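## Task

Close the lid on the tip box labelled TB4 and push down on its front edge until it clicks shut, while the lids of the remaining two boxes stay wide open. It only counts if the lid stays latched without the robot holding it. Release and back the gripper away at the end.

## Robot and tools

Robot: a single six-joint arm (UFACTORY uf850 type) with a two-finger parallel gripper and one camera, cam_wrist (896x504), mounted on the hand. There is only one arm, so every action row addresses that arm alone. Three tip boxes sit loose on a bench mat; identify them by the ID printed on each box (e.g. TB4, TB2), never by bench tape. The boxes must finish resting flat on the mat, and nothing may be pushed or dropped off the table, which ends the scene. Occasional disturbances may tug a held part or nudge a loose object.

Frame: the scene frame has its origin on the table top under the arm base, +z up, +y to the left when looking along +x. The base may be slightly tilted. The state line reports end_effector_position (metres) and end_effector_quat_wxyz plus linear (m/s) and angular (rad/s) velocities in this frame. This position is the point between closed finger pads, roughly 2 cm short of the fingertips; it can be somewhat off, more so when the arm is stretched out. The fingers point along the gripper's +z and close along its y; closing pushes the tips about 10 mm further along +z.

Tool execute_actions, argument actions: a list holding zero or one item. Empty list: no motion, just report the state. A wait item: {"steps": N}, N from 1 to 300 control steps (each 1/30 s), counted from the previous result. A motion item: {"rows": [...], "steps": N} with 1 to 15 rows and N at most 15 (default 15). Each row is applied for one step; if rows run out, the final row repeats. Optional pictures (boolean) turns camera images on or off; they come by default.

Each row is seven numbers, each in [-1, 1]: six joint offsets in the order waist, shoulder, elbow, forearm roll, wrist pitch, wrist roll, followed by the gripper opening. The joint numbers are offsets, scaled so 1.0 equals 2.036 rad, measured from the joint angles in the latest result that listed them (before any such result in a scene, and for later calls within the same reply, from where the arm is when the action begins). They are not relative to the previous row. So repeating the same row holds one target; an all-zero row pulls the arm back to the reference angles, it is not a pause. The seventh number is absolute: +1 fully open, -1 closed.

Joint ranges (rad): waist -6.283 to 6.283, shoulder -2.304 to 2.304, elbow -4.224 to 0.061, forearm roll -6.283 to 6.283, wrist pitch -2.164 to 2.164, wrist roll -6.283 to 6.283. A call aiming more than 0.010 rad beyond an end is refused and nothing moves. True ends may differ by up to 0.010 rad; a target past the true end is clipped there and the result may say "joint sent to its limit" (possibly referring to an earlier action). Absence of that line does not prove there is room left.

Motion limits: target speed is capped at 3.14 rad/s with 0.16 s to accelerate, joints are synchronised to arrive together, each step's target stays within 0.623 rad of the measured angle, and if targets would move the gripper over 70 mm from where it is, all are scaled back. Large moves therefore take several calls. Between calls the arm keeps heading to the last row sent until it nearly stops or a step is HELD; after that only a new action makes it move or press further. Fingers already moving continue.

Result lines: Joint positions and Joint velocities list the six joints (rad, rad/s) then the finger pad gap (m, m/s; 0.084 m = fully open). grip_measured is the measured opening on the command scale. "joint command not followed" means the clearance check altered or blocked targets (mounting blocks and posts count as arm). HELD marks steps where your row was not sent, wholly or partly.

Gripping: to hold something, command an opening well under grip_measured; the bigger the gap, the harder the squeeze (around 24 N per pad, up to roughly 6 cm wide). Fast closes can bite harder. Echoing grip_measured gives only a light hold.

Avoid hard contact: if contact torque hits a joint's load limit (waist 53.4, shoulder 53.4, elbow 44.5, forearm roll 24, wrist pitch 16.9, wrist roll 16.9 N m, held weight included) the arm halts, backs that joint off, pauses 10 s and drops the rest of the call. Holding loads heats motors; MOTOR HOT appears at 65 °C and at 80 °C an OVER-TEMPERATURE FAULT brakes the arm until cool. Drops, slips, slams, hard hits and forceful shoves are penalised, so press the lid edge firmly but gently, and let go and withdraw when done.

Tool zoom_image: camera must be "cam_wrist", region [x0, y0, x1, y1] in pixels of its latest image, origin top-left, at most 504x504; returns an enlarged view. Calibration: K=[[611.009,0,446.942],[0,611.009,249.44],[0,0,1]], pinhole with radial distortion, fovy 44.826 deg; pose derived from joint readings, with small errors (about 0.5 deg, 2.5 mm).

Tool read_manual: optional section (only "licences"); returns URDF licence text, no motion.

Tool finished_scene: argument scene (1 or 2) ends that scene irreversibly, grades it, and gives the next task. The goal must hold after ending. Replying without any tool call ends everything.

Each tool is called after "Emit:" in YAML: its name, and indented under it one key for each argument.

## Session

I'll start by looking at the current state.

Emit:
execute_actions:
  actions: []

Scene clock: 0.00 s of 8400.00 s.
end_effector_position=(+0.2418, -0.2207, +0.1540) grip_measured=+1.00 end_effector_quat_wxyz=(-0.130, +0.873, -0.421, -0.208) end_effector_velocity=(+0.000, +0.001, +0.000) end_effector_angular_velocity=(+0.002, -0.002, +0.002)
Joint positions: [-0.894 -0.182 -0.314  2.46  -0.412 -2.512  0.084]
Joint velocities: [ 0.002 -0.     0.    -0.001 -0.001 -0.001 -0.   ]

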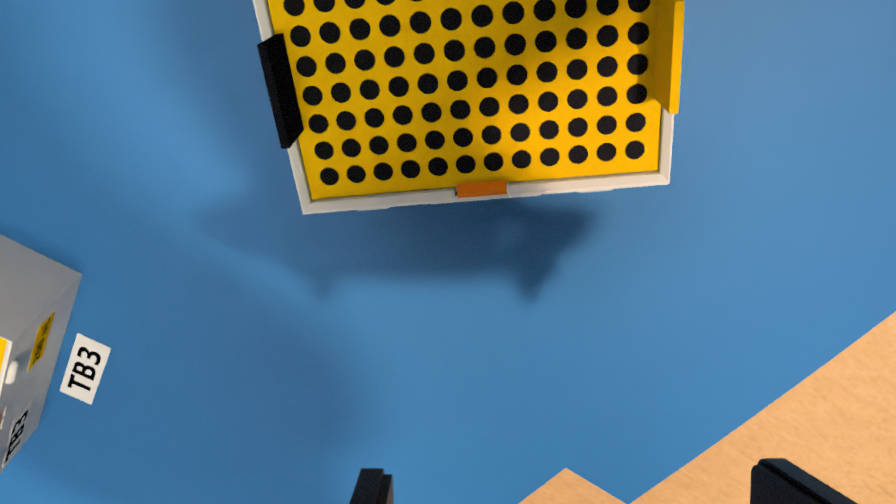

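Emit:
execute_actions:
  actions:
    - {"rows": [[0,0.0019,0.0019,0,0,0,1],[0,0.0076,0.0076,0,0,0,1],[0,0.0169,0.0169,0,0,0,1],[0,0.0292,0.0292,0,0,0,1],[0,0.0442,0.0442,0,0,0,1],[0,0.0611,0.0611,0,0,0,1],[0,0.0792,0.0792,0,0,0,1],[0,0.0976,0.0976,0,0,0,1],[0,0.1157,0.1157,0,0,0,1],[0,0.1326,0.1326,0,0,0,1],[0,0.1476,0.1476,0,0,0,1],[0,0.1599,0.1599,0,0,0,1],[0,0.1692,0.1692,0,0,0,1],[0,0.1749,0.1749,0,0,0,1],[0,0.1768,0.1768,0,0,0,1]], "steps": 15}

Scene clock: 120.50 s of 8400.00 s.
end_effector_position=(+0.2104, -0.1643, +0.2484) grip_measured=+1.00 end_effector_quat_wxyz=(-0.130, +0.873, -0.421, -0.208) end_effector_velocity=(-0.114, +0.174, +0.226) end_effector_angular_velocity=(+0.004, +0.006, -0.001)
Joint positions: [-0.894  0.112 -0.02   2.46  -0.411 -2.512  0.084]
Joint velocities: [-0.001  0.778  0.783 -0.     0.003  0.001  0.   ]
Steps of this call (steps 1 to 90: nothing new was sent; then 117.00 s passed at rest; steps 91 to 105: all 15 steps of this action). Readings (joint positions):
91: [-0.894 -0.182 -0.314 2.460 -0.412 -2.512]
92: [-0.894 -0.181 -0.313 2.460 -0.412 -2.512]
94: [-0.894 -0.172 -0.304 2.460 -0.412 -2.512]
98: [-0.894 -0.103 -0.235 2.460 -0.412 -2.512]
105: the state above
camera_calibration (this result's frames):
cam_wrist: T_world_to_cam=[[-0.784908, -0.618328, -0.0398772, 0.101054], [-0.553458, 0.670717, 0.493785, 0.163217], [-0.278575, 0.409646, -0.868669, 0.475937], [0, 0, 0, 1]] pos_world=[0.302236, -0.241953, 0.336867]

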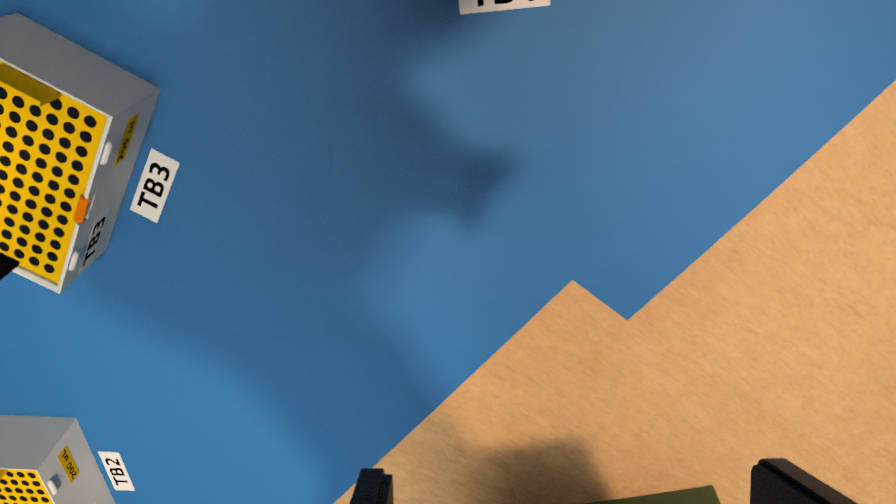

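Emit:
execute_actions:
  actions:
    - {"rows": [[0.0003,0.0347,0.0319,0.0009,0.0022,-0.0008,1],[0.0012,0.0414,0.0303,0.0037,0.0088,-0.0034,1],[0.0026,0.0526,0.0277,0.0082,0.0198,-0.0076,1],[0.0046,0.0681,0.0240,0.0145,0.0350,-0.0134,1],[0.0072,0.0877,0.0194,0.0224,0.0542,-0.0207,1],[0.0102,0.1112,0.0139,0.0320,0.0772,-0.0295,1],[0.0138,0.1384,0.0075,0.0430,0.1039,-0.0397,1],[0.0178,0.1690,0.0003,0.0554,0.1338,-0.0512,1],[0.0221,0.2026,-0.0076,0.0690,0.1667,-0.0637,1],[0.0268,0.2388,-0.0161,0.0837,0.2022,-0.0773,1],[0.0318,0.2773,-0.0251,0.0993,0.2399,-0.0917,1],[0.0371,0.3176,-0.0346,0.1157,0.2795,-0.1068,1],[0.0425,0.3594,-0.0444,0.1326,0.3204,-0.1225,1],[0.0480,0.4021,-0.0545,0.1499,0.3622,-0.1384,1],[0.0537,0.4452,-0.0646,0.1674,0.4045,-0.1546,1]], "steps": 15}

Emit:
execute_actions:
  actions:
    - {"steps": 20}

Scene clock: 161.73 s of 8400.00 s.
end_effector_position=(+0.2559, -0.2653, +0.2816) grip_measured=+1.00 end_effector_quat_wxyz=(-0.007, +0.916, -0.362, -0.171) end_effector_velocity=(+0.215, -0.329, +0.167) end_effector_angular_velocity=(-0.689, -0.004, +0.347)
Joint positions: [-0.842  0.574 -0.048  2.621 -0.023 -2.66   0.084]
Joint velocities: [ 0.175  1.339 -0.313  0.543  1.306 -0.498  0.   ]
Steps of this call (steps 1 to 30: the robot went on to your last target; steps 31 to 90: nothing new was sent; then 37.73 s passed at rest; steps 91 to 105: all 15 steps of this action). Readings (joint positions):
91: [-0.894 0.178 0.046 2.460 -0.411 -2.512]
92: [-0.894 0.179 0.045 2.461 -0.410 -2.513]
94: [-0.892 0.189 0.043 2.465 -0.399 -2.517]
98: [-0.881 0.274 0.023 2.499 -0.316 -2.549]
105: the state above
camera_calibration (this result's frames):
cam_wrist: T_world_to_cam=[[-0.661051, -0.740085, 0.123637, -0.0343402], [-0.672224, 0.657339, 0.340617, 0.309769], [-0.333357, 0.142053, -0.932038, 0.519691], [0, 0, 0, 1]] pos_world=[0.358777, -0.302862, 0.383105]

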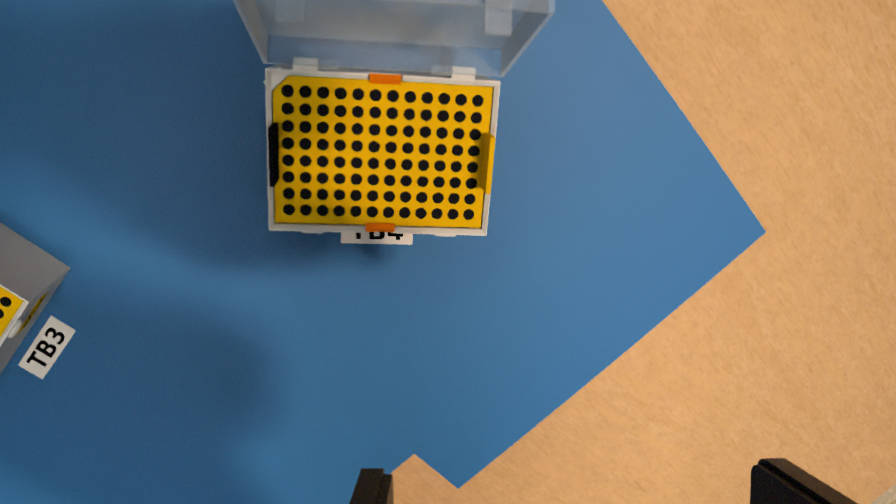

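Scene clock: 162.40 s of 8400.00 s.
end_effector_position=(+0.3221, -0.3393, +0.3695) grip_measured=+1.00 end_effector_quat_wxyz=(+0.068, +0.924, -0.354, -0.129) end_effector_velocity=(+0.002, -0.001, +0.002) end_effector_angular_velocity=(-0.003, -0.005, +0.000)
Joint positions: [-0.785  1.017 -0.151  2.801  0.412 -2.827  0.084]
Joint velocities: [ 0.002  0.008 -0.003  0.003  0.005 -0.001  0.   ]
Steps of this call (steps 1 to 20: the robot went on to your last target). Readings (joint positions):
1: [-0.837 0.619 -0.058 2.639 0.020 -2.677]
2: [-0.831 0.664 -0.069 2.657 0.064 -2.694]
4: [-0.819 0.754 -0.090 2.694 0.153 -2.728]
8: [-0.796 0.930 -0.131 2.765 0.325 -2.793]
20: the state above
camera_calibration (this result's frames):
cam_wrist: T_world_to_cam=[[-0.631435, -0.740358, 0.230566, -0.105389], [-0.709967, 0.671552, 0.212049, 0.437409], [-0.311829, -0.0297992, -0.949671, 0.575421], [0, 0, 0, 1]] pos_world=[0.423433, -0.354621, 0.478008]

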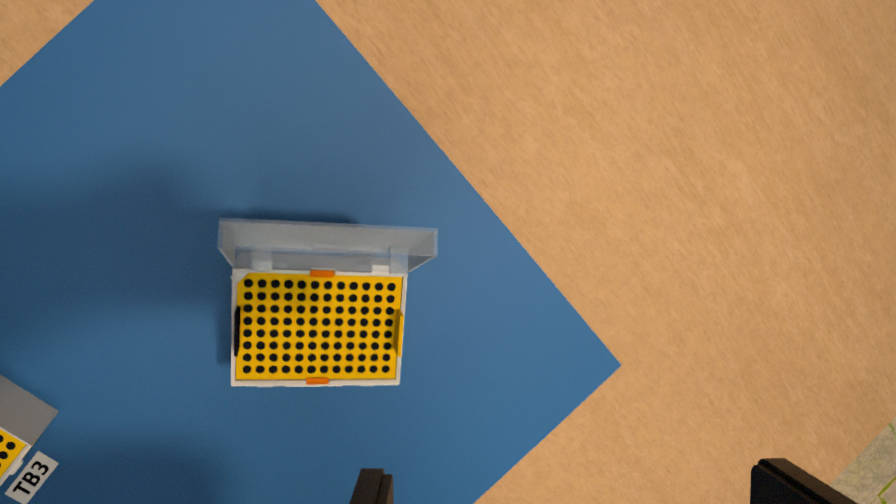

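Emit:
execute_actions:
  actions:
    - {"rows": [[0.0006,0.0045,-0.0011,0.0018,0.0044,-0.0017,1],[0.0023,0.0179,-0.0042,0.0072,0.0175,-0.0067,1],[0.0051,0.0395,-0.0093,0.0160,0.0386,-0.0148,1],[0.0089,0.0684,-0.0161,0.0277,0.0669,-0.0256,1],[0.0134,0.1034,-0.0243,0.0418,0.1012,-0.0386,1],[0.0186,0.1429,-0.0336,0.0578,0.1398,-0.0534,1],[0.0240,0.1852,-0.0435,0.0749,0.1812,-0.0692,1],[0.0297,0.2284,-0.0537,0.0924,0.2235,-0.0853,1],[0.0351,0.2707,-0.0636,0.1095,0.2649,-0.1011,1],[0.0403,0.3102,-0.0729,0.1255,0.3035,-0.1159,1],[0.0448,0.3452,-0.0811,0.1396,0.3377,-0.1289,1],[0.0486,0.3741,-0.0879,0.1513,0.3661,-0.1397,1],[0.0514,0.3957,-0.0930,0.1601,0.3872,-0.1478,1],[0.0531,0.4091,-0.0961,0.1655,0.4003,-0.1528,1],[0.0537,0.4136,-0.0972,0.1673,0.4047,-0.1545,1]], "steps": 15}

Emit:
execute_actions:
  actions:
    - {"steps": 20}

Scene clock: 170.97 s of 8400.00 s.
end_effector_position=(+0.3607, -0.3368, +0.5018) grip_measured=+1.00 end_effector_quat_wxyz=(+0.058, +0.929, -0.360, -0.066) end_effector_velocity=(+0.035, +0.119, +0.380) end_effector_angular_velocity=(+0.127, -0.489, +0.073)
Joint positions: [-0.724  1.485 -0.262  2.99   0.869 -3.001  0.084]
Joint velocities: [ 0.168  1.304 -0.304  0.528  1.272 -0.484 -0.   ]
Steps of this call (steps 1 to 15: the robot went on to your last target; steps 16 to 90: nothing new was sent; then 5.07 s passed at rest; steps 91 to 105: all 15 steps of this action). Readings (joint positions):
91: [-0.785 1.018 -0.152 2.801 0.412 -2.827]
92: [-0.784 1.019 -0.152 2.802 0.414 -2.828]
94: [-0.782 1.038 -0.156 2.809 0.434 -2.835]
98: [-0.765 1.172 -0.188 2.864 0.564 -2.885]
105: the state above
camera_calibration (this result's frames):
cam_wrist: T_world_to_cam=[[-0.658075, -0.733741, 0.169, -0.0669027], [-0.728429, 0.677215, 0.103786, 0.497952], [-0.190601, -0.0548053, -0.980136, 0.676348], [0, 0, 0, 1]] pos_world=[0.447608, -0.349242, 0.622539]

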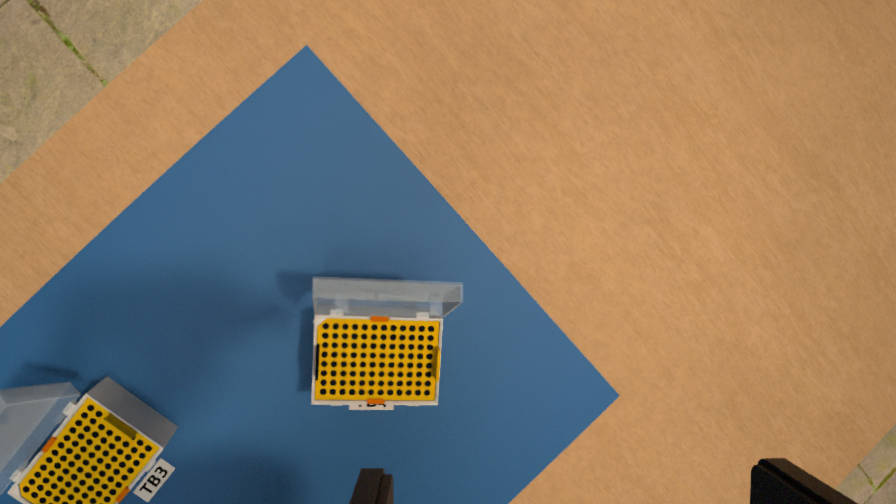

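Scene clock: 171.63 s of 8400.00 s.
end_effector_position=(+0.3509, -0.2816, +0.6053) grip_measured=+1.00 end_effector_quat_wxyz=(-0.001, +0.944, -0.331, +0.000) end_effector_velocity=(-0.000, +0.000, +0.003) end_effector_angular_velocity=(-0.004, -0.005, -0.000)
Joint positions: [-0.676  1.858 -0.349  3.141  1.235 -3.141  0.084]
Joint velocities: [-0.001  0.008 -0.003  0.001  0.004 -0.001  0.   ]
Steps of this call (steps 1 to 20: the robot went on to your last target). Readings (joint positions):
1: [-0.718 1.529 -0.272 3.007 0.912 -3.017]
2: [-0.713 1.572 -0.282 3.025 0.954 -3.034]
4: [-0.702 1.657 -0.302 3.059 1.037 -3.065]
8: [-0.682 1.809 -0.338 3.121 1.185 -3.122]
20: the state above
camera_calibration (this result's frames):
cam_wrist: T_world_to_cam=[[-0.623444, -0.781778, 0.0118601, 0.0190878], [-0.781438, 0.623532, 0.0237012, 0.494659], [-0.0259243, 0.00550846, -0.999649, 0.749949], [0, 0, 0, 1]] pos_world=[0.417888, -0.297645, 0.737735]

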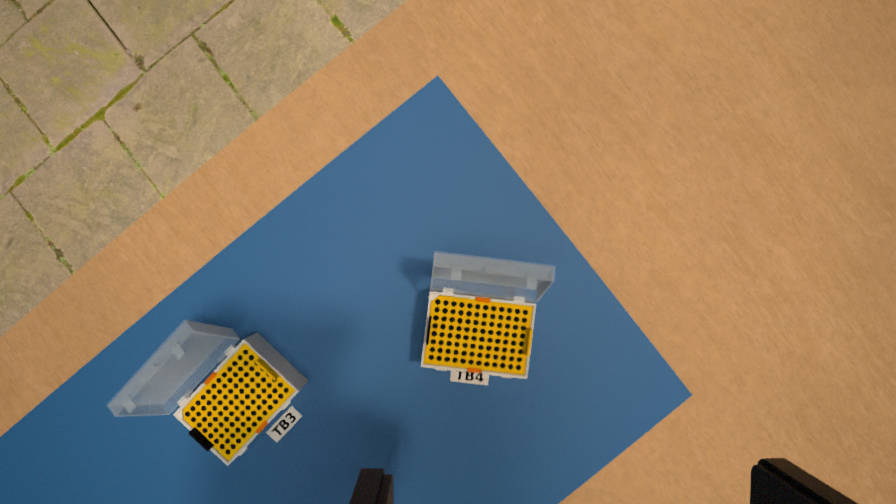

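Emit:
zoom_image:
  camera: "cam_wrist"
  region: [400, 240, 580, 400]

Region (400, 240, 580, 400) of cam_wrist's 896x504 image, scaled by 2.800, with more detail than that image has.

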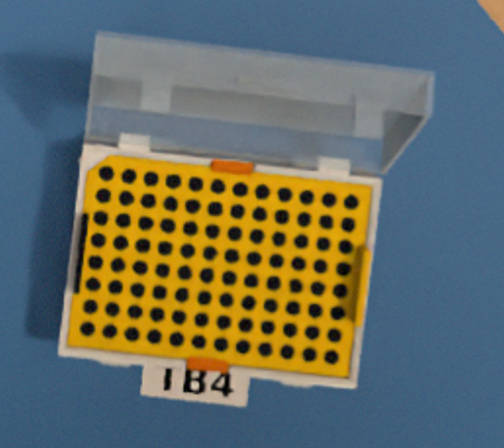

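Emit:
zoom_image:
  camera: "cam_wrist"
  region: [90, 300, 330, 480]

Region (90, 300, 330, 480) of cam_wrist's 896x504 image, scaled by 2.100, with more detail than that image has; it fills the top 378 rows of this view, and the rest is white.

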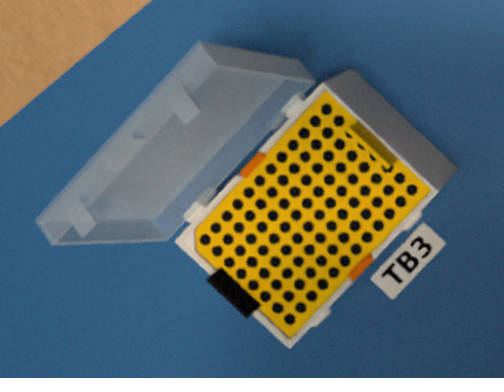

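Emit:
execute_actions:
  actions: "[{\"rows\": [[0,-0.0028,0.0005,0,-0.0038,0.0042,1],[0,-0.0110,0.0021,0,-0.0151,0.0169,1],[0,-0.0247,0.0048,0,-0.0337,0.0377,1],[0,-0.0437,0.0085,0,-0.0596,0.0667,1],[0,-0.0677,0.0131,0,-0.0924,0.1033,1],[0,-0.0965,0.0187,0,-0.1317,0.1473,1],[0,-0.1298,0.0252,0,-0.1771,0.1981,1],[0,-0.1672,0.0324,0,-0.2281,0.2552,1],[0,-0.2083,0.0404,0,-0.2842,0.3180,1],[0,-0.2527,0.0490,0,-0.3447,0.3857,1],[0,-0.2998,0.0581,0,-0.4090,0.4576,1],[0,-0.3492,0.0677,0,-0.4764,0.5330,1],[0,-0.4003,0.0776,0,-0.5461,0.6110,1],[0,-0.4526,0.0878,0,-0.6173,0.6907,1],[0,-0.5054,0.0980,0,-0.6894,0.7714,1]], \"steps\": 15}, ]"


Emit:
execute_actions:
  actions:
    - {"rows": [[0,-0.0028,0.0005,0,-0.0038,0.0042,1],[0,-0.0110,0.0021,0,-0.0151,0.0169,1],[0,-0.0247,0.0048,0,-0.0337,0.0377,1],[0,-0.0437,0.0085,0,-0.0596,0.0667,1],[0,-0.0677,0.0131,0,-0.0924,0.1033,1],[0,-0.0965,0.0187,0,-0.1317,0.1473,1],[0,-0.1298,0.0252,0,-0.1771,0.1981,1],[0,-0.1672,0.0324,0,-0.2281,0.2552,1],[0,-0.2083,0.0404,0,-0.2842,0.3180,1],[0,-0.2527,0.0490,0,-0.3447,0.3857,1],[0,-0.2998,0.0581,0,-0.4090,0.4576,1],[0,-0.3492,0.0677,0,-0.4764,0.5330,1],[0,-0.4003,0.0776,0,-0.5461,0.6110,1],[0,-0.4526,0.0878,0,-0.6173,0.6907,1],[0,-0.5054,0.0980,0,-0.6894,0.7714,1]], "steps": 15}

Emit:
execute_actions:
  actions:
    - {"steps": 20}
  pictures: false

Scene clock: 292.13 s of 8400.00 s.
end_effector_position=(+0.4121, -0.3300, +0.5029) grip_measured=+1.00 end_effector_quat_wxyz=(+0.000, +0.823, -0.568, +0.021) end_effector_velocity=(+0.064, -0.050, -0.401) end_effector_angular_velocity=(+0.202, +0.163, -1.341)
Joint positions: [-0.676  1.48  -0.276  3.141  0.743 -2.608  0.084]
Joint velocities: [-0.001 -1.337  0.264 -0.001 -1.352  1.344 -0.   ]
Steps of this call (steps 1 to 15: the robot went on to your last target; steps 16 to 90: nothing new was sent; then 117.00 s passed at rest; steps 91 to 105: all 15 steps of this action). Readings (joint positions):
91: [-0.675 1.859 -0.349 3.141 1.236 -3.141]
92: [-0.675 1.857 -0.349 3.141 1.234 -3.139]
94: [-0.676 1.845 -0.347 3.141 1.217 -3.120]
98: [-0.676 1.754 -0.329 3.141 1.093 -2.981]
105: the state above
camera_calibration (this result's frames):
cam_wrist: T_world_to_cam=[[-0.934253, -0.356488, -0.00939337, 0.299714], [-0.35638, 0.934271, -0.0114701, 0.520161], [0.0128649, -0.00736838, -0.99989, 0.629323], [0, 0, 0, 1]] pos_world=[0.457287, -0.37449, 0.638036]

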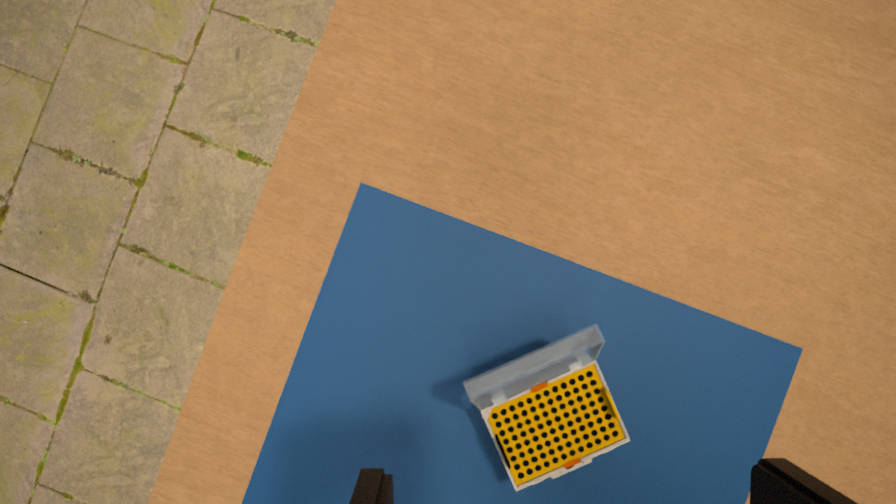

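Scene clock: 292.80 s of 8400.00 s.
end_effector_position=(+0.4309, -0.3440, +0.3229) grip_measured=+1.00 end_effector_quat_wxyz=(+0.039, -0.434, +0.897, -0.078) end_effector_velocity=(+0.009, -0.007, -0.002) end_effector_angular_velocity=(-0.016, -0.045, -0.081)
Joint positions: [-0.676  0.832 -0.15   3.141 -0.164 -1.576  0.084]
Joint velocities: [ 0.001 -0.019 -0.003 -0.002 -0.061  0.084  0.   ]
Steps of this call (steps 1 to 20: the robot went on to your last target). Readings (joint positions):
1: [-0.676 1.436 -0.267 3.141 0.699 -2.564]
2: [-0.676 1.392 -0.257 3.141 0.655 -2.520]
4: [-0.676 1.304 -0.240 3.141 0.565 -2.430]
8: [-0.676 1.135 -0.207 3.141 0.344 -2.209]
20: the state above

Emit:
execute_actions:
  actions:
    - {"rows": [[0,-0.0055,0.0011,0,-0.0076,0.0085,1],[0,-0.0219,0.0042,0,-0.0299,0.0335,1],[0,-0.0484,0.0094,0,-0.0661,0.0739,1],[0,-0.0839,0.0162,0,-0.1144,0.1281,1],[0,-0.1267,0.0246,0,-0.1729,0.1935,1],[0,-0.1751,0.0339,0,-0.2390,0.2674,1],[0,-0.2270,0.0440,0,-0.3097,0.3466,1],[0,-0.2799,0.0542,0,-0.3820,0.4275,1],[0,-0.3318,0.0643,0,-0.4527,0.5067,1],[0,-0.3802,0.0737,0,-0.5188,0.5806,1],[0,-0.4230,0.0820,0,-0.5773,0.6460,1],[0,-0.4585,0.0888,0,-0.6257,0.7002,1],[0,-0.4850,0.0940,0,-0.6618,0.7406,1],[0,-0.5014,0.0971,0,-0.6841,0.7656,1],[0,-0.5069,0.0982,0,-0.6917,0.7741,1]], "steps": 15}

Emit:
execute_actions:
  actions:
    - {"steps": 25}

Scene clock: 298.53 s of 8400.00 s.
end_effector_position=(+0.3608, -0.2876, +0.2340) grip_measured=+1.00 end_effector_quat_wxyz=(+0.068, -0.109, +0.990, -0.065) end_effector_velocity=(-0.285, +0.229, -0.144) end_effector_angular_velocity=(+0.366, -0.011, -1.531)
Joint positions: [-0.676  0.301 -0.047  3.141 -0.812 -0.894  0.084]
Joint velocities: [ 0.001 -1.484  0.288  0.    -1.558  1.559  0.   ]
Steps of this call (steps 1 to 30: the robot went on to your last target; steps 31 to 90: nothing new was sent; then 2.23 s passed at rest; steps 91 to 105: all 15 steps of this action). Readings (joint positions):
91: [-0.676 0.829 -0.149 3.141 -0.168 -1.570]
92: [-0.676 0.827 -0.149 3.141 -0.171 -1.568]
94: [-0.676 0.808 -0.145 3.141 -0.199 -1.537]
98: [-0.676 0.666 -0.118 3.141 -0.391 -1.322]
105: the state above
camera_calibration (this result's frames):
cam_wrist: T_world_to_cam=[[-0.210605, 0.969016, -0.129052, 0.412473], [0.963033, 0.22834, 0.142931, -0.256037], [0.16797, -0.0941792, -0.981283, 0.276149], [0, 0, 0, 1]] pos_world=[0.287056, -0.315222, 0.360806]

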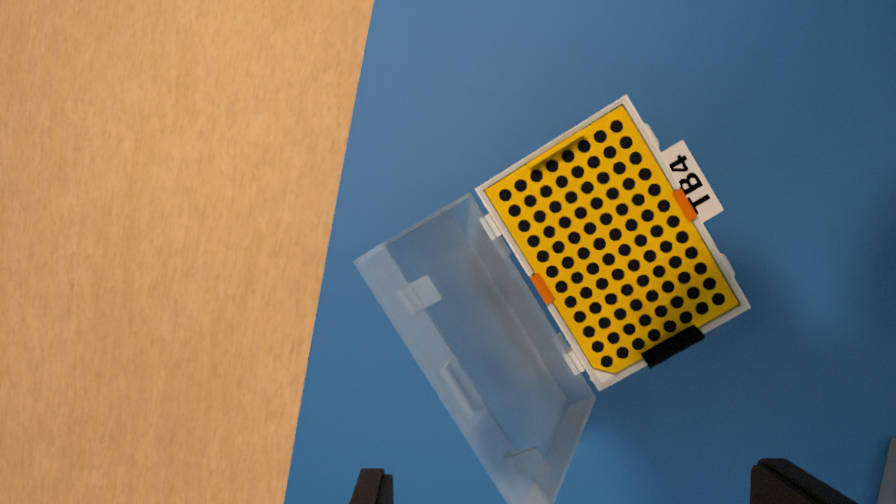

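Scene clock: 299.37 s of 8400.00 s.
end_effector_position=(+0.3426, -0.2730, +0.2261) grip_measured=+1.00 end_effector_quat_wxyz=(+0.069, -0.052, +0.995, -0.059) end_effector_velocity=(-0.001, -0.001, +0.000) end_effector_angular_velocity=(-0.003, +0.001, -0.001)
Joint positions: [-0.676  0.199 -0.027  3.141 -0.927 -0.778  0.084]
Joint velocities: [-0.002 -0.    -0.     0.001 -0.    -0.002 -0.   ]
Steps of this call (steps 1 to 15: the robot went on to your last target; steps 16 to 25: nothing new was sent). Readings (joint positions):
1: [-0.676 0.251 -0.037 3.141 -0.866 -0.839]
2: [-0.676 0.199 -0.027 3.141 -0.927 -0.778]
3: [-0.676 0.181 -0.023 3.141 -0.930 -0.772] HELD
4: [-0.676 0.188 -0.024 3.141 -0.928 -0.774] HELD
5: [-0.676 0.193 -0.026 3.141 -0.927 -0.776] HELD
6: [-0.676 0.196 -0.027 3.141 -0.927 -0.777] HELD
7: [-0.676 0.197 -0.028 3.141 -0.927 -0.778] HELD
8: [-0.676 0.198 -0.028 3.141 -0.927 -0.778] HELD
9: [-0.676 0.199 -0.027 3.141 -0.927 -0.778] HELD
10: [-0.676 0.199 -0.027 3.141 -0.927 -0.778] HELD
11: [-0.676 0.199 -0.027 3.141 -0.927 -0.778] HELD
12: [-0.676 0.199 -0.027 3.141 -0.927 -0.778] HELD
13: [-0.676 0.199 -0.027 3.141 -0.927 -0.778] HELD
14: [-0.676 0.199 -0.027 3.141 -0.927 -0.778] HELD
15: [-0.676 0.199 -0.027 3.141 -0.927 -0.778] HELD
25: the state above
A step was HELD (marked above), so your last target was given up. The arm can still carry out the HELD step.
joint command not followed: on one or more control steps a check withheld the commanded joint targets, and the robot was not sent them on those steps.
cause: the commanded joint targets would bring two parts of the arm too close to each other (joints 2 (shoulder) to 5 (wrist pitch) lie between them); next, command targets that bring no two parts of the arm closer together.
camera_calibration (this result's frames):
cam_wrist: T_world_to_cam=[[-0.098306, 0.989068, -0.109907, 0.356144], [0.981334, 0.114691, 0.154367, -0.280594], [0.165285, -0.0926804, -0.981882, 0.274285], [0, 0, 0, 1]] pos_world=[0.265033, -0.294648, 0.351772]

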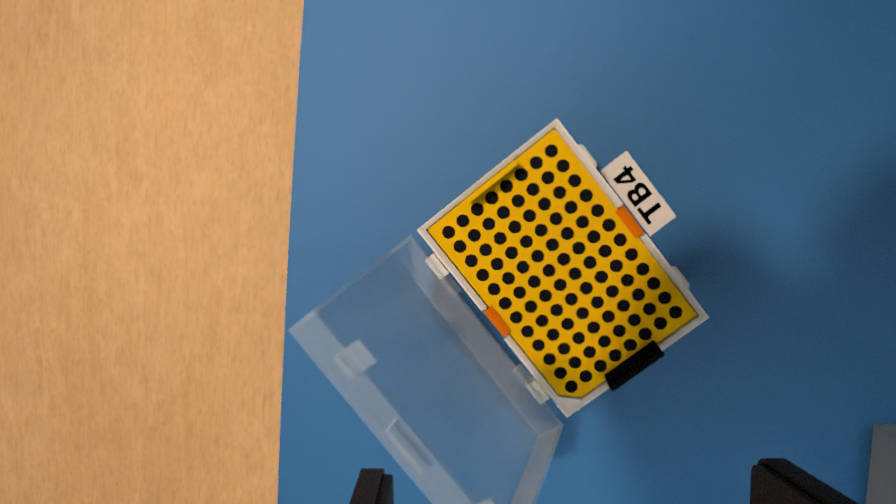

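Emit:
execute_actions:
  actions:
    - {"rows": [[0,-0.0045,-0.0011,0,-0.0043,0.0042,1],[0,-0.0177,-0.0042,0,-0.0171,0.0165,1],[0,-0.0392,-0.0093,0,-0.0378,0.0365,1],[0,-0.0679,-0.0162,0,-0.0655,0.0632,1],[0,-0.1026,-0.0245,0,-0.0990,0.0955,1],[0,-0.1418,-0.0338,0,-0.1367,0.1320,1],[0,-0.1838,-0.0438,0,-0.1772,0.1711,1],[0,-0.2267,-0.0540,0,-0.2186,0.2110,1],[0,-0.2687,-0.0640,0,-0.2591,0.2501,1],[0,-0.3079,-0.0734,0,-0.2969,0.2866,1],[0,-0.3426,-0.0816,0,-0.3303,0.3189,1],[0,-0.3713,-0.0885,0,-0.3580,0.3456,1],[0,-0.3928,-0.0936,0,-0.3787,0.3656,1],[0,-0.4060,-0.0967,0,-0.3915,0.3779,1],[0,-0.4105,-0.0978,0,-0.3958,0.3821,1]], "steps": 15}
  pictures: false

Emit:
execute_actions:
  actions:
    - {"steps": 25}

Scene clock: 344.73 s of 8400.00 s.
end_effector_position=(+0.3438, -0.2738, +0.2140) grip_measured=+1.00 end_effector_quat_wxyz=(+0.080, -0.007, +0.995, -0.062) end_effector_velocity=(+0.012, -0.008, -0.068) end_effector_angular_velocity=(-0.004, -0.169, -0.489)
Joint positions: [-0.676  0.105 -0.05   3.141 -1.019 -0.688  0.084]
Joint velocities: [ 0.    -0.508 -0.142 -0.002 -0.503  0.5   -0.   ]
Steps of this call (steps 1 to 90: nothing new was sent; then 41.87 s passed at rest; steps 91 to 105: all 15 steps of this action). Readings (joint positions):
91: [-0.676 0.199 -0.027 3.141 -0.927 -0.778]
92: [-0.676 0.198 -0.027 3.141 -0.928 -0.778]
94: [-0.676 0.196 -0.028 3.141 -0.930 -0.775]
98: [-0.676 0.182 -0.031 3.141 -0.943 -0.763]
105: the state above

Scene clock: 345.57 s of 8400.00 s.
end_effector_position=(+0.3269, -0.2601, +0.1548) grip_measured=+1.00 end_effector_quat_wxyz=(+0.137, +0.213, +0.965, -0.065) end_effector_velocity=(-0.047, +0.038, -0.062) end_effector_angular_velocity=(+0.061, -0.175, -0.501)
Joint positions: [-0.676 -0.372 -0.166  3.141 -1.481 -0.24   0.084]
Joint velocities: [-0.    -0.578 -0.131  0.    -0.548  0.524  0.   ]
Steps of this call (steps 1 to 25: the robot went on to your last target). Readings (joint positions):
1: [-0.676 0.088 -0.055 3.141 -1.036 -0.671]
2: [-0.676 0.070 -0.060 3.141 -1.054 -0.653]
4: [-0.676 0.032 -0.071 3.141 -1.091 -0.616]
8: [-0.676 -0.044 -0.091 3.141 -1.168 -0.540]
25: the state above
camera_calibration (this result's frames):
cam_wrist: T_world_to_cam=[[0.424197, 0.903968, -0.0538382, 0.132369], [0.866533, -0.387925, 0.314061, -0.373565], [0.263016, -0.179876, -0.947875, 0.148176], [0, 0, 0, 1]] pos_world=[0.228583, -0.237919, 0.264901]

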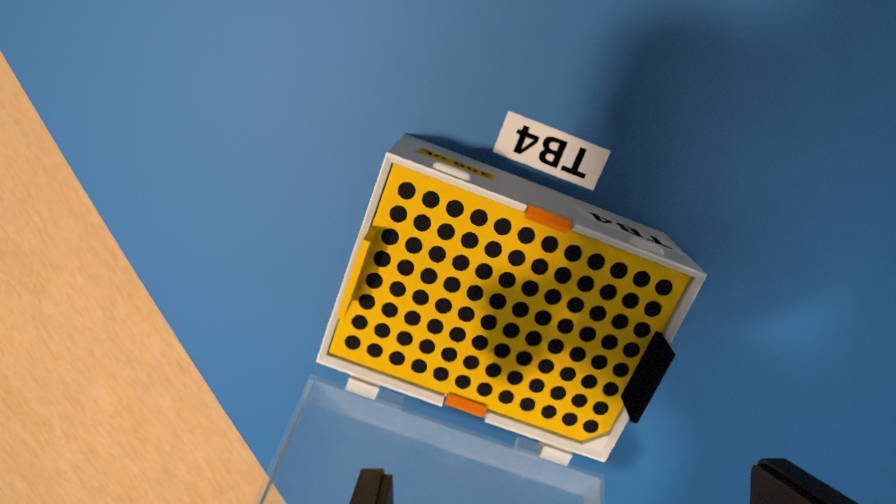

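Emit:
execute_actions:
  actions:
    - {"steps": 20}

Scene clock: 348.13 s of 8400.00 s.
end_effector_position=(+0.3006, -0.2389, +0.1306) grip_measured=+1.00 end_effector_quat_wxyz=(+0.165, +0.326, +0.929, -0.056) end_effector_velocity=(+0.001, -0.000, -0.000) end_effector_angular_velocity=(-0.002, -0.002, +0.001)
Joint positions: [-0.676 -0.637 -0.226  3.141 -1.733 -0.     0.084]
Joint velocities: [-0.     0.    -0.001 -0.    -0.002 -0.001 -0.   ]
Steps of this call (steps 1 to 30: the robot went on to your last target; steps 31 to 77: nothing new was sent). Readings (joint positions):
1: [-0.676 -0.391 -0.170 3.141 -1.500 -0.223]
2: [-0.676 -0.411 -0.175 3.141 -1.518 -0.205]
4: [-0.676 -0.449 -0.183 3.141 -1.555 -0.170]
8: [-0.676 -0.526 -0.201 3.141 -1.628 -0.100]
77: the state above
The arm was judged still, so your last target was given up. Only a new action makes it travel on or press farther. Fingers that are still opening or closing keep moving.
camera_calibration (this result's frames):
cam_wrist: T_world_to_cam=[[0.618957, 0.785237, 0.0171853, 0.0269271], [0.727047, -0.581092, 0.365698, -0.345897], [0.297146, -0.213857, -0.930575, 0.11534], [0, 0, 0, 1]] pos_world=[0.200544, -0.197476, 0.233364]

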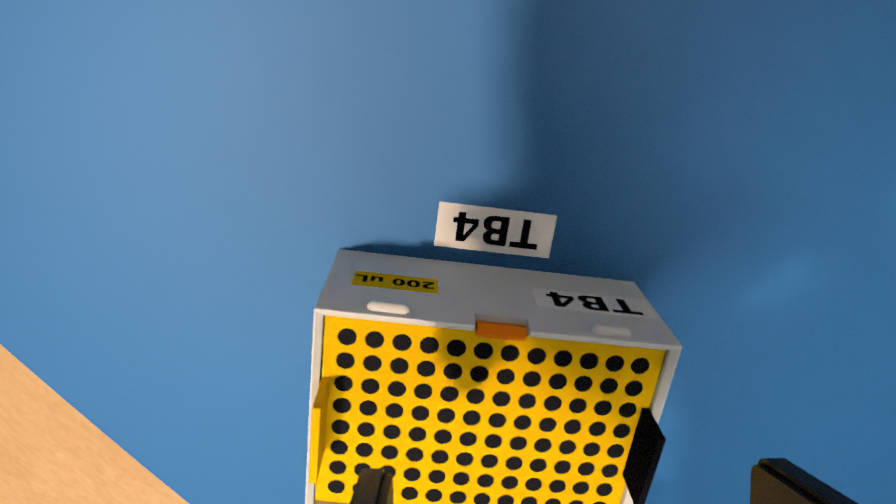

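Emit:
zoom_image:
  camera: "cam_wrist"
  region: [290, 190, 700, 420]

Region (290, 190, 700, 420) of cam_wrist's 896x504 image, scaled by 1.229, with more detail than that image has; it fills the top 283 rows of this view, and the rest is white.

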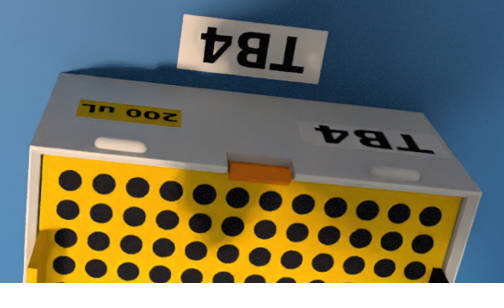

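Emit:
execute_actions:
  actions:
    - {"rows": [[0,0.0061,0.0019,0,0.0042,0,-1],[0,0.0236,0.0072,0,0.0164,0,-1],[0,0.0510,0.0156,0,0.0354,0,-1],[0,0.0854,0.0262,0,0.0593,0,-1],[0,0.1237,0.0379,0,0.0858,0,-1],[0,0.1619,0.0495,0,0.1123,0,-1],[0,0.1963,0.0601,0,0.1362,0,-1],[0,0.2237,0.0685,0,0.1552,0,-1],[0,0.2412,0.0738,0,0.1674,0,-1],[0,0.2473,0.0757,0,0.1716,0,-1]], "steps": 15}
  pictures: false

Emit:
execute_actions:
  actions:
    - {"steps": 15}
  pictures: false

Scene clock: 468.63 s of 8400.00 s.
end_effector_position=(+0.3470, -0.2763, +0.1983) grip_measured=-1.00 end_effector_quat_wxyz=(+0.167, +0.326, +0.929, -0.056) end_effector_velocity=(+0.011, -0.008, +0.049) end_effector_angular_velocity=(+0.021, +0.023, +0.001)
Joint positions: [-0.676 -0.15  -0.077  3.141 -1.398 -0.     0.   ]
Joint velocities: [ 0.002  0.334  0.109 -0.001  0.256  0.001  0.   ]
Steps of this call (steps 1 to 90: nothing new was sent; then 117.00 s passed at rest; steps 91 to 105: all 15 steps of this action). Readings (joint positions):
91: [-0.676 -0.637 -0.226 3.141 -1.733 -0.000]
92: [-0.676 -0.634 -0.225 3.141 -1.731 -0.000]
94: [-0.676 -0.611 -0.218 3.141 -1.713 -0.000]
98: [-0.676 -0.454 -0.170 3.141 -1.606 -0.000]
105: the state above

Scene clock: 469.13 s of 8400.00 s.
end_effector_position=(+0.3473, -0.2765, +0.2005) grip_measured=-1.00 end_effector_quat_wxyz=(+0.165, +0.326, +0.929, -0.056) end_effector_velocity=(+0.001, -0.001, +0.001) end_effector_angular_velocity=(-0.002, -0.003, +0.001)
Joint positions: [-0.676 -0.134 -0.072  3.141 -1.384 -0.     0.   ]
Joint velocities: [ 0.001  0.004  0.    -0.     0.    -0.001  0.   ]
Steps of this call (steps 1 to 15: the robot went on to your last target). Readings (joint positions):
1: [-0.676 -0.143 -0.075 3.141 -1.392 -0.000]
2: [-0.676 -0.139 -0.073 3.141 -1.388 -0.000]
4: [-0.676 -0.137 -0.073 3.141 -1.385 -0.000]
8: [-0.676 -0.135 -0.072 3.141 -1.384 -0.000]
15: the state above

Emit:
execute_actions:
  actions:
    - {"rows": [[0,0.0059,-0.0008,0,0.0067,0,-1],[0,0.0230,-0.0033,0,0.0263,0,-1],[0,0.0496,-0.0070,0,0.0567,0,-1],[0,0.0832,-0.0118,0,0.0950,0,-1],[0,0.1205,-0.0171,0,0.1375,0,-1],[0,0.1577,-0.0224,0,0.1800,0,-1],[0,0.1913,-0.0272,0,0.2183,0,-1],[0,0.2179,-0.0309,0,0.2487,0,-1],[0,0.2350,-0.0334,0,0.2683,0,-1],[0,0.2409,-0.0342,0,0.2750,0,-1]], "steps": 15}
  pictures: false

Emit:
execute_actions:
  actions:
    - {"steps": 15}

Scene clock: 477.87 s of 8400.00 s.
end_effector_position=(+0.4272, -0.3406, +0.2407) grip_measured=-1.00 end_effector_quat_wxyz=(+0.168, +0.325, +0.929, -0.057) end_effector_velocity=(+0.058, -0.047, +0.062) end_effector_angular_velocity=(+0.015, +0.019, -0.000)
Joint positions: [-0.676  0.336 -0.139  3.141 -0.852 -0.     0.   ]
Joint velocities: [-0.     0.425 -0.055 -0.001  0.505  0.001  0.   ]
Steps of this call (steps 1 to 15: the robot went on to your last target; steps 16 to 90: nothing new was sent; then 5.23 s passed at rest; steps 91 to 105: all 15 steps of this action). Readings (joint positions):
91: [-0.676 -0.133 -0.072 3.141 -1.383 -0.000]
92: [-0.676 -0.131 -0.072 3.141 -1.380 -0.000]
94: [-0.676 -0.109 -0.075 3.141 -1.353 -0.000]
98: [-0.676 0.039 -0.096 3.141 -1.185 -0.000]
105: the state above

Scene clock: 478.37 s of 8400.00 s.
end_effector_position=(+0.4290, -0.3421, +0.2434) grip_measured=-1.00 end_effector_quat_wxyz=(+0.165, +0.326, +0.929, -0.056) end_effector_velocity=(+0.001, -0.000, +0.001) end_effector_angular_velocity=(-0.001, -0.002, +0.001)
Joint positions: [-0.676  0.356 -0.141  3.141 -0.824 -0.     0.   ]
Joint velocities: [ 0.     0.002 -0.    -0.001 -0.    -0.     0.   ]
Steps of this call (steps 1 to 15: the robot went on to your last target). Readings (joint positions):
1: [-0.676 0.346 -0.140 3.141 -0.840 -0.000]
2: [-0.676 0.350 -0.141 3.141 -0.833 -0.000]
4: [-0.676 0.353 -0.141 3.141 -0.827 -0.000]
8: [-0.676 0.355 -0.141 3.141 -0.824 -0.000]
15: the state above
camera_calibration (this result's frames):
cam_wrist: T_world_to_cam=[[0.618588, 0.785535, 0.0168197, 0.0268815], [0.727504, -0.580713, 0.365391, -0.540455], [0.296795, -0.21379, -0.930702, 0.160282], [0, 0, 0, 1]] pos_world=[0.328983, -0.300699, 0.3462]

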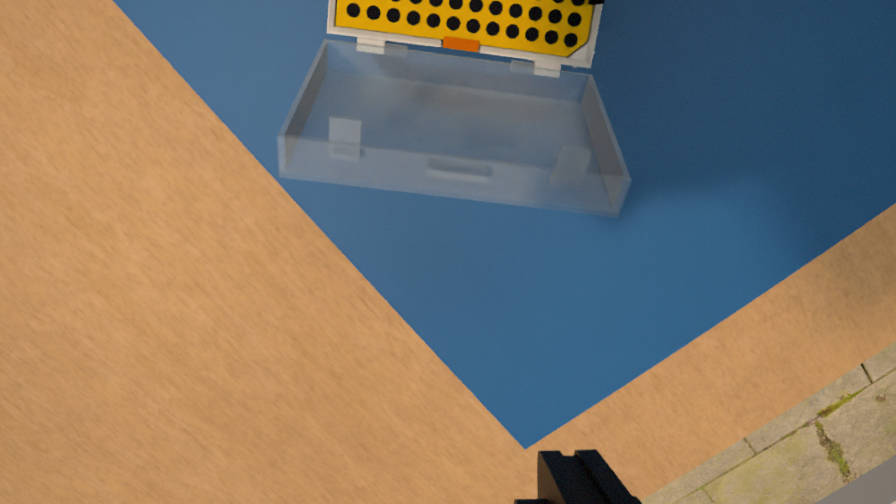

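Emit:
zoom_image:
  camera: "cam_wrist"
  region: [260, 0, 660, 230]

Region (260, 0, 660, 230) of cam_wrist's 896x504 image, scaled by 1.260, with more detail than that image has; it fills the top 290 rows of this view, and the rest is white.

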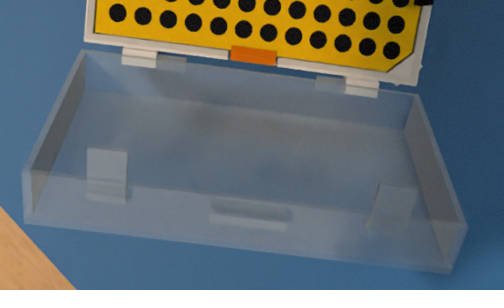

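Emit:
execute_actions:
  actions:
    - {"rows": [[0,-0.0062,-0.0029,0,-0.0033,0,-1],[0,-0.0241,-0.0114,0,-0.0128,0,-1],[0,-0.0521,-0.0246,0,-0.0276,0,-1],[0,-0.0873,-0.0413,0,-0.0463,0,-1],[0,-0.1264,-0.0597,0,-0.0670,0,-1],[0,-0.1654,-0.0781,0,-0.0876,0,-1],[0,-0.2006,-0.0948,0,-0.1063,0,-1],[0,-0.2286,-0.1080,0,-0.1211,0,-1],[0,-0.2465,-0.1165,0,-0.1306,0,-1],[0,-0.2527,-0.1194,0,-0.1339,0,-1]], "steps": 15}
  pictures: false

Emit:
execute_actions:
  actions:
    - {"steps": 15}

Scene clock: 557.43 s of 8400.00 s.
end_effector_position=(+0.4372, -0.3481, +0.1299) grip_measured=-1.00 end_effector_quat_wxyz=(+0.164, +0.326, +0.929, -0.055) end_effector_velocity=(-0.018, +0.015, -0.114) end_effector_angular_velocity=(+0.000, +0.000, -0.001)
Joint positions: [-0.676 -0.136 -0.373  3.141 -1.082 -0.     0.   ]
Joint velocities: [ 0.    -0.446 -0.204  0.001 -0.242  0.001  0.   ]
Steps of this call (steps 1 to 15: the robot went on to your last target; steps 16 to 90: nothing new was sent; then 75.57 s passed at rest; steps 91 to 105: all 15 steps of this action). Readings (joint positions):
91: [-0.676 0.357 -0.142 3.141 -0.824 -0.000]
92: [-0.676 0.354 -0.143 3.141 -0.825 -0.000]
94: [-0.676 0.330 -0.154 3.141 -0.839 -0.000]
98: [-0.676 0.172 -0.229 3.141 -0.922 -0.000]
105: the state above

Scene clock: 557.93 s of 8400.00 s.
end_effector_position=(+0.4373, -0.3481, +0.1244) grip_measured=-1.00 end_effector_quat_wxyz=(+0.166, +0.326, +0.929, -0.056) end_effector_velocity=(-0.000, +0.000, -0.001) end_effector_angular_velocity=(+0.001, +0.001, +0.001)
Joint positions: [-0.676 -0.158 -0.384  3.141 -1.096 -0.     0.   ]
Joint velocities: [-0.    -0.001 -0.001 -0.     0.001 -0.001  0.   ]
Steps of this call (steps 1 to 15: the robot went on to your last target). Readings (joint positions):
1: [-0.676 -0.146 -0.378 3.141 -1.088 -0.000]
2: [-0.676 -0.151 -0.380 3.141 -1.092 -0.000]
4: [-0.676 -0.154 -0.383 3.141 -1.095 -0.000]
8: [-0.676 -0.156 -0.384 3.141 -1.096 -0.000]
15: the state above
camera_calibration (this result's frames):
cam_wrist: T_world_to_cam=[[0.618657, 0.785478, 0.0169618, 0.02846], [0.727007, -0.580522, 0.366682, -0.506372], [0.297868, -0.214519, -0.930192, 0.0449268], [0, 0, 0, 1]] pos_world=[0.337146, -0.306677, 0.226985]

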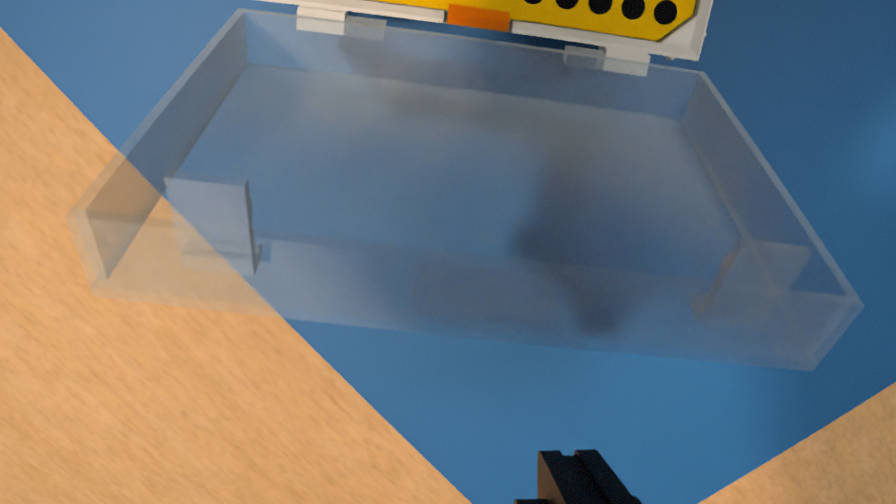

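Emit:
execute_actions:
  actions:
    - {"rows": [[0,-0.0005,0.0003,0,-0.0008,0,-1],[0,-0.0018,0.0013,0,-0.0031,0,-1],[0,-0.0039,0.0028,0,-0.0068,0,-1],[0,-0.0068,0.0049,0,-0.0118,0,-1],[0,-0.0103,0.0074,0,-0.0178,0,-1],[0,-0.0143,0.0103,0,-0.0246,0,-1],[0,-0.0185,0.0133,0,-0.0318,0,-1],[0,-0.0228,0.0164,0,-0.0393,0,-1],[0,-0.0270,0.0194,0,-0.0465,0,-1],[0,-0.0310,0.0223,0,-0.0533,0,-1],[0,-0.0345,0.0248,0,-0.0593,0,-1],[0,-0.0374,0.0269,0,-0.0643,0,-1],[0,-0.0395,0.0284,0,-0.0680,0,-1],[0,-0.0408,0.0294,0,-0.0703,0,-1],[0,-0.0413,0.0297,0,-0.0711,0,-1]], "steps": 15}
  pictures: false

Emit:
execute_actions:
  actions:
    - {"steps": 8}

Scene clock: 569.43 s of 8400.00 s.
end_effector_position=(+0.4071, -0.3240, +0.1237) grip_measured=-1.00 end_effector_quat_wxyz=(+0.165, +0.326, +0.929, -0.056) end_effector_velocity=(-0.067, +0.053, +0.005) end_effector_angular_velocity=(+0.000, +0.002, -0.000)
Joint positions: [-0.676 -0.229 -0.333  3.141 -1.218 -0.     0.   ]
Joint velocities: [-0.001 -0.159  0.117  0.    -0.274 -0.001  0.   ]
Steps of this call (steps 1 to 15: the robot went on to your last target; steps 16 to 90: nothing new was sent; then 8.00 s passed at rest; steps 91 to 105: all 15 steps of this action). Readings (joint positions):
91: [-0.676 -0.158 -0.384 3.141 -1.096 -0.000]
92: [-0.676 -0.158 -0.384 3.141 -1.097 -0.000]
94: [-0.676 -0.160 -0.383 3.141 -1.101 -0.000]
98: [-0.676 -0.178 -0.370 3.141 -1.132 -0.000]
105: the state above

Scene clock: 569.70 s of 8400.00 s.
end_effector_position=(+0.4024, -0.3202, +0.1242) grip_measured=-1.00 end_effector_quat_wxyz=(+0.166, +0.326, +0.929, -0.056) end_effector_velocity=(-0.003, +0.001, +0.000) end_effector_angular_velocity=(-0.001, +0.003, -0.001)
Joint positions: [-0.676 -0.241 -0.324  3.141 -1.241 -0.     0.   ]
Joint velocities: [-0.002 -0.005  0.004  0.002 -0.008 -0.     0.   ]
Steps of this call (steps 1 to 8: the robot went on to your last target). Readings (joint positions):
1: [-0.676 -0.234 -0.330 3.141 -1.226 -0.000]
2: [-0.676 -0.237 -0.327 3.141 -1.231 -0.000]
4: [-0.676 -0.240 -0.325 3.141 -1.237 -0.000]
8: the state above
camera_calibration (this result's frames):
cam_wrist: T_world_to_cam=[[0.618702, 0.785441, 0.0170308, 0.0280918], [0.726766, -0.580447, 0.367278, -0.464689], [0.29836, -0.214858, -0.929955, 0.0608266], [0, 0, 0, 1]] pos_world=[0.302191, -0.278723, 0.226758]

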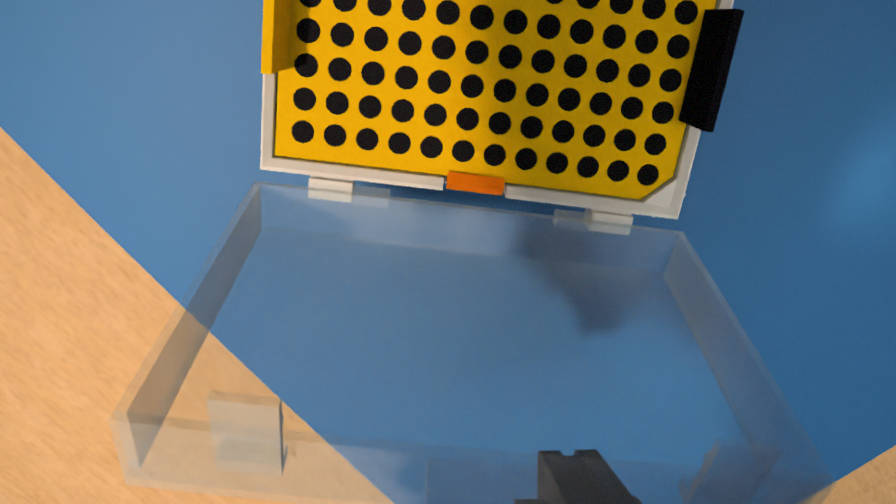

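Emit:
execute_actions:
  actions:
    - {"rows": [[0,-0.0005,0.0002,0,-0.0008,0,-1],[0,-0.0021,0.0009,0,-0.0030,0,-1],[0,-0.0047,0.0020,0,-0.0066,0,-1],[0,-0.0082,0.0034,0,-0.0114,0,-1],[0,-0.0124,0.0051,0,-0.0173,0,-1],[0,-0.0171,0.0071,0,-0.0239,0,-1],[0,-0.0222,0.0092,0,-0.0310,0,-1],[0,-0.0274,0.0113,0,-0.0382,0,-1],[0,-0.0325,0.0134,0,-0.0453,0,-1],[0,-0.0372,0.0154,0,-0.0519,0,-1],[0,-0.0414,0.0171,0,-0.0578,0,-1],[0,-0.0449,0.0185,0,-0.0626,0,-1],[0,-0.0475,0.0196,0,-0.0662,0,-1],[0,-0.0491,0.0203,0,-0.0684,0,-1],[0,-0.0496,0.0205,0,-0.0692,0,-1]], "steps": 15}
  pictures: false

Emit:
execute_actions:
  actions:
    - {"steps": 8}

Scene clock: 579.53 s of 8400.00 s.
end_effector_position=(+0.3750, -0.2983, +0.1236) grip_measured=-1.00 end_effector_quat_wxyz=(+0.165, +0.326, +0.929, -0.056) end_effector_velocity=(-0.062, +0.050, +0.004) end_effector_angular_velocity=(+0.008, +0.007, +0.000)
Joint positions: [-0.676 -0.327 -0.289  3.141 -1.359 -0.     0.   ]
Joint velocities: [-0.    -0.194  0.081 -0.002 -0.265  0.     0.   ]
Steps of this call (steps 1 to 30: the robot went on to your last target; steps 31 to 90: nothing new was sent; then 6.33 s passed at rest; steps 91 to 105: all 15 steps of this action). Readings (joint positions):
91: [-0.676 -0.242 -0.324 3.141 -1.241 -0.000]
92: [-0.676 -0.242 -0.324 3.141 -1.241 -0.000]
94: [-0.676 -0.244 -0.323 3.141 -1.246 -0.000]
98: [-0.676 -0.266 -0.314 3.141 -1.275 -0.000]
105: the state above

Scene clock: 579.80 s of 8400.00 s.
end_effector_position=(+0.3707, -0.2949, +0.1240) grip_measured=-1.00 end_effector_quat_wxyz=(+0.165, +0.326, +0.929, -0.056) end_effector_velocity=(-0.002, +0.001, +0.000) end_effector_angular_velocity=(-0.000, +0.001, -0.002)
Joint positions: [-0.676 -0.342 -0.283  3.141 -1.381 -0.     0.   ]
Joint velocities: [-0.001 -0.004  0.003  0.001 -0.007  0.001  0.   ]
Steps of this call (steps 1 to 8: the robot went on to your last target). Readings (joint positions):
1: [-0.676 -0.332 -0.286 3.141 -1.367 -0.000]
2: [-0.676 -0.336 -0.285 3.141 -1.372 -0.000]
4: [-0.676 -0.340 -0.283 3.141 -1.378 -0.000]
8: the state above
camera_calibration (this result's frames):
cam_wrist: T_world_to_cam=[[0.618776, 0.785382, 0.0171013, 0.0277457], [0.727124, -0.580845, 0.365937, -0.427016], [0.297333, -0.213998, -0.930482, 0.0762103], [0, 0, 0, 1]] pos_world=[0.270665, -0.253512, 0.226699]

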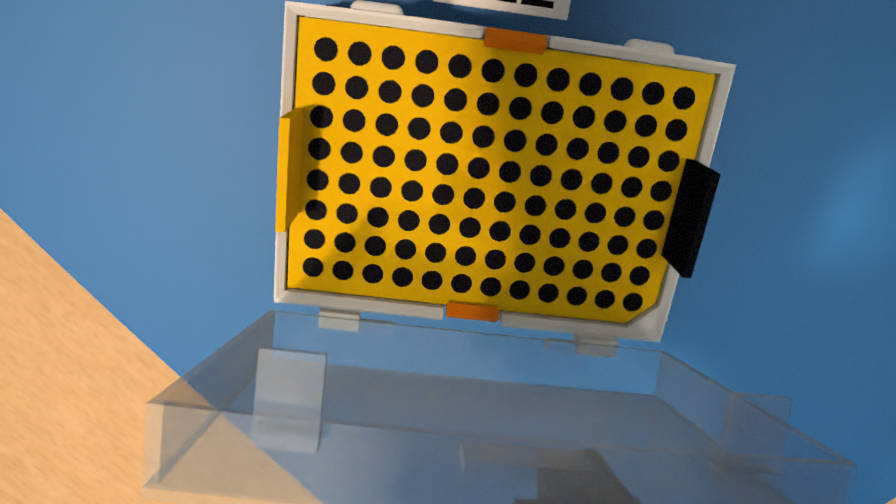

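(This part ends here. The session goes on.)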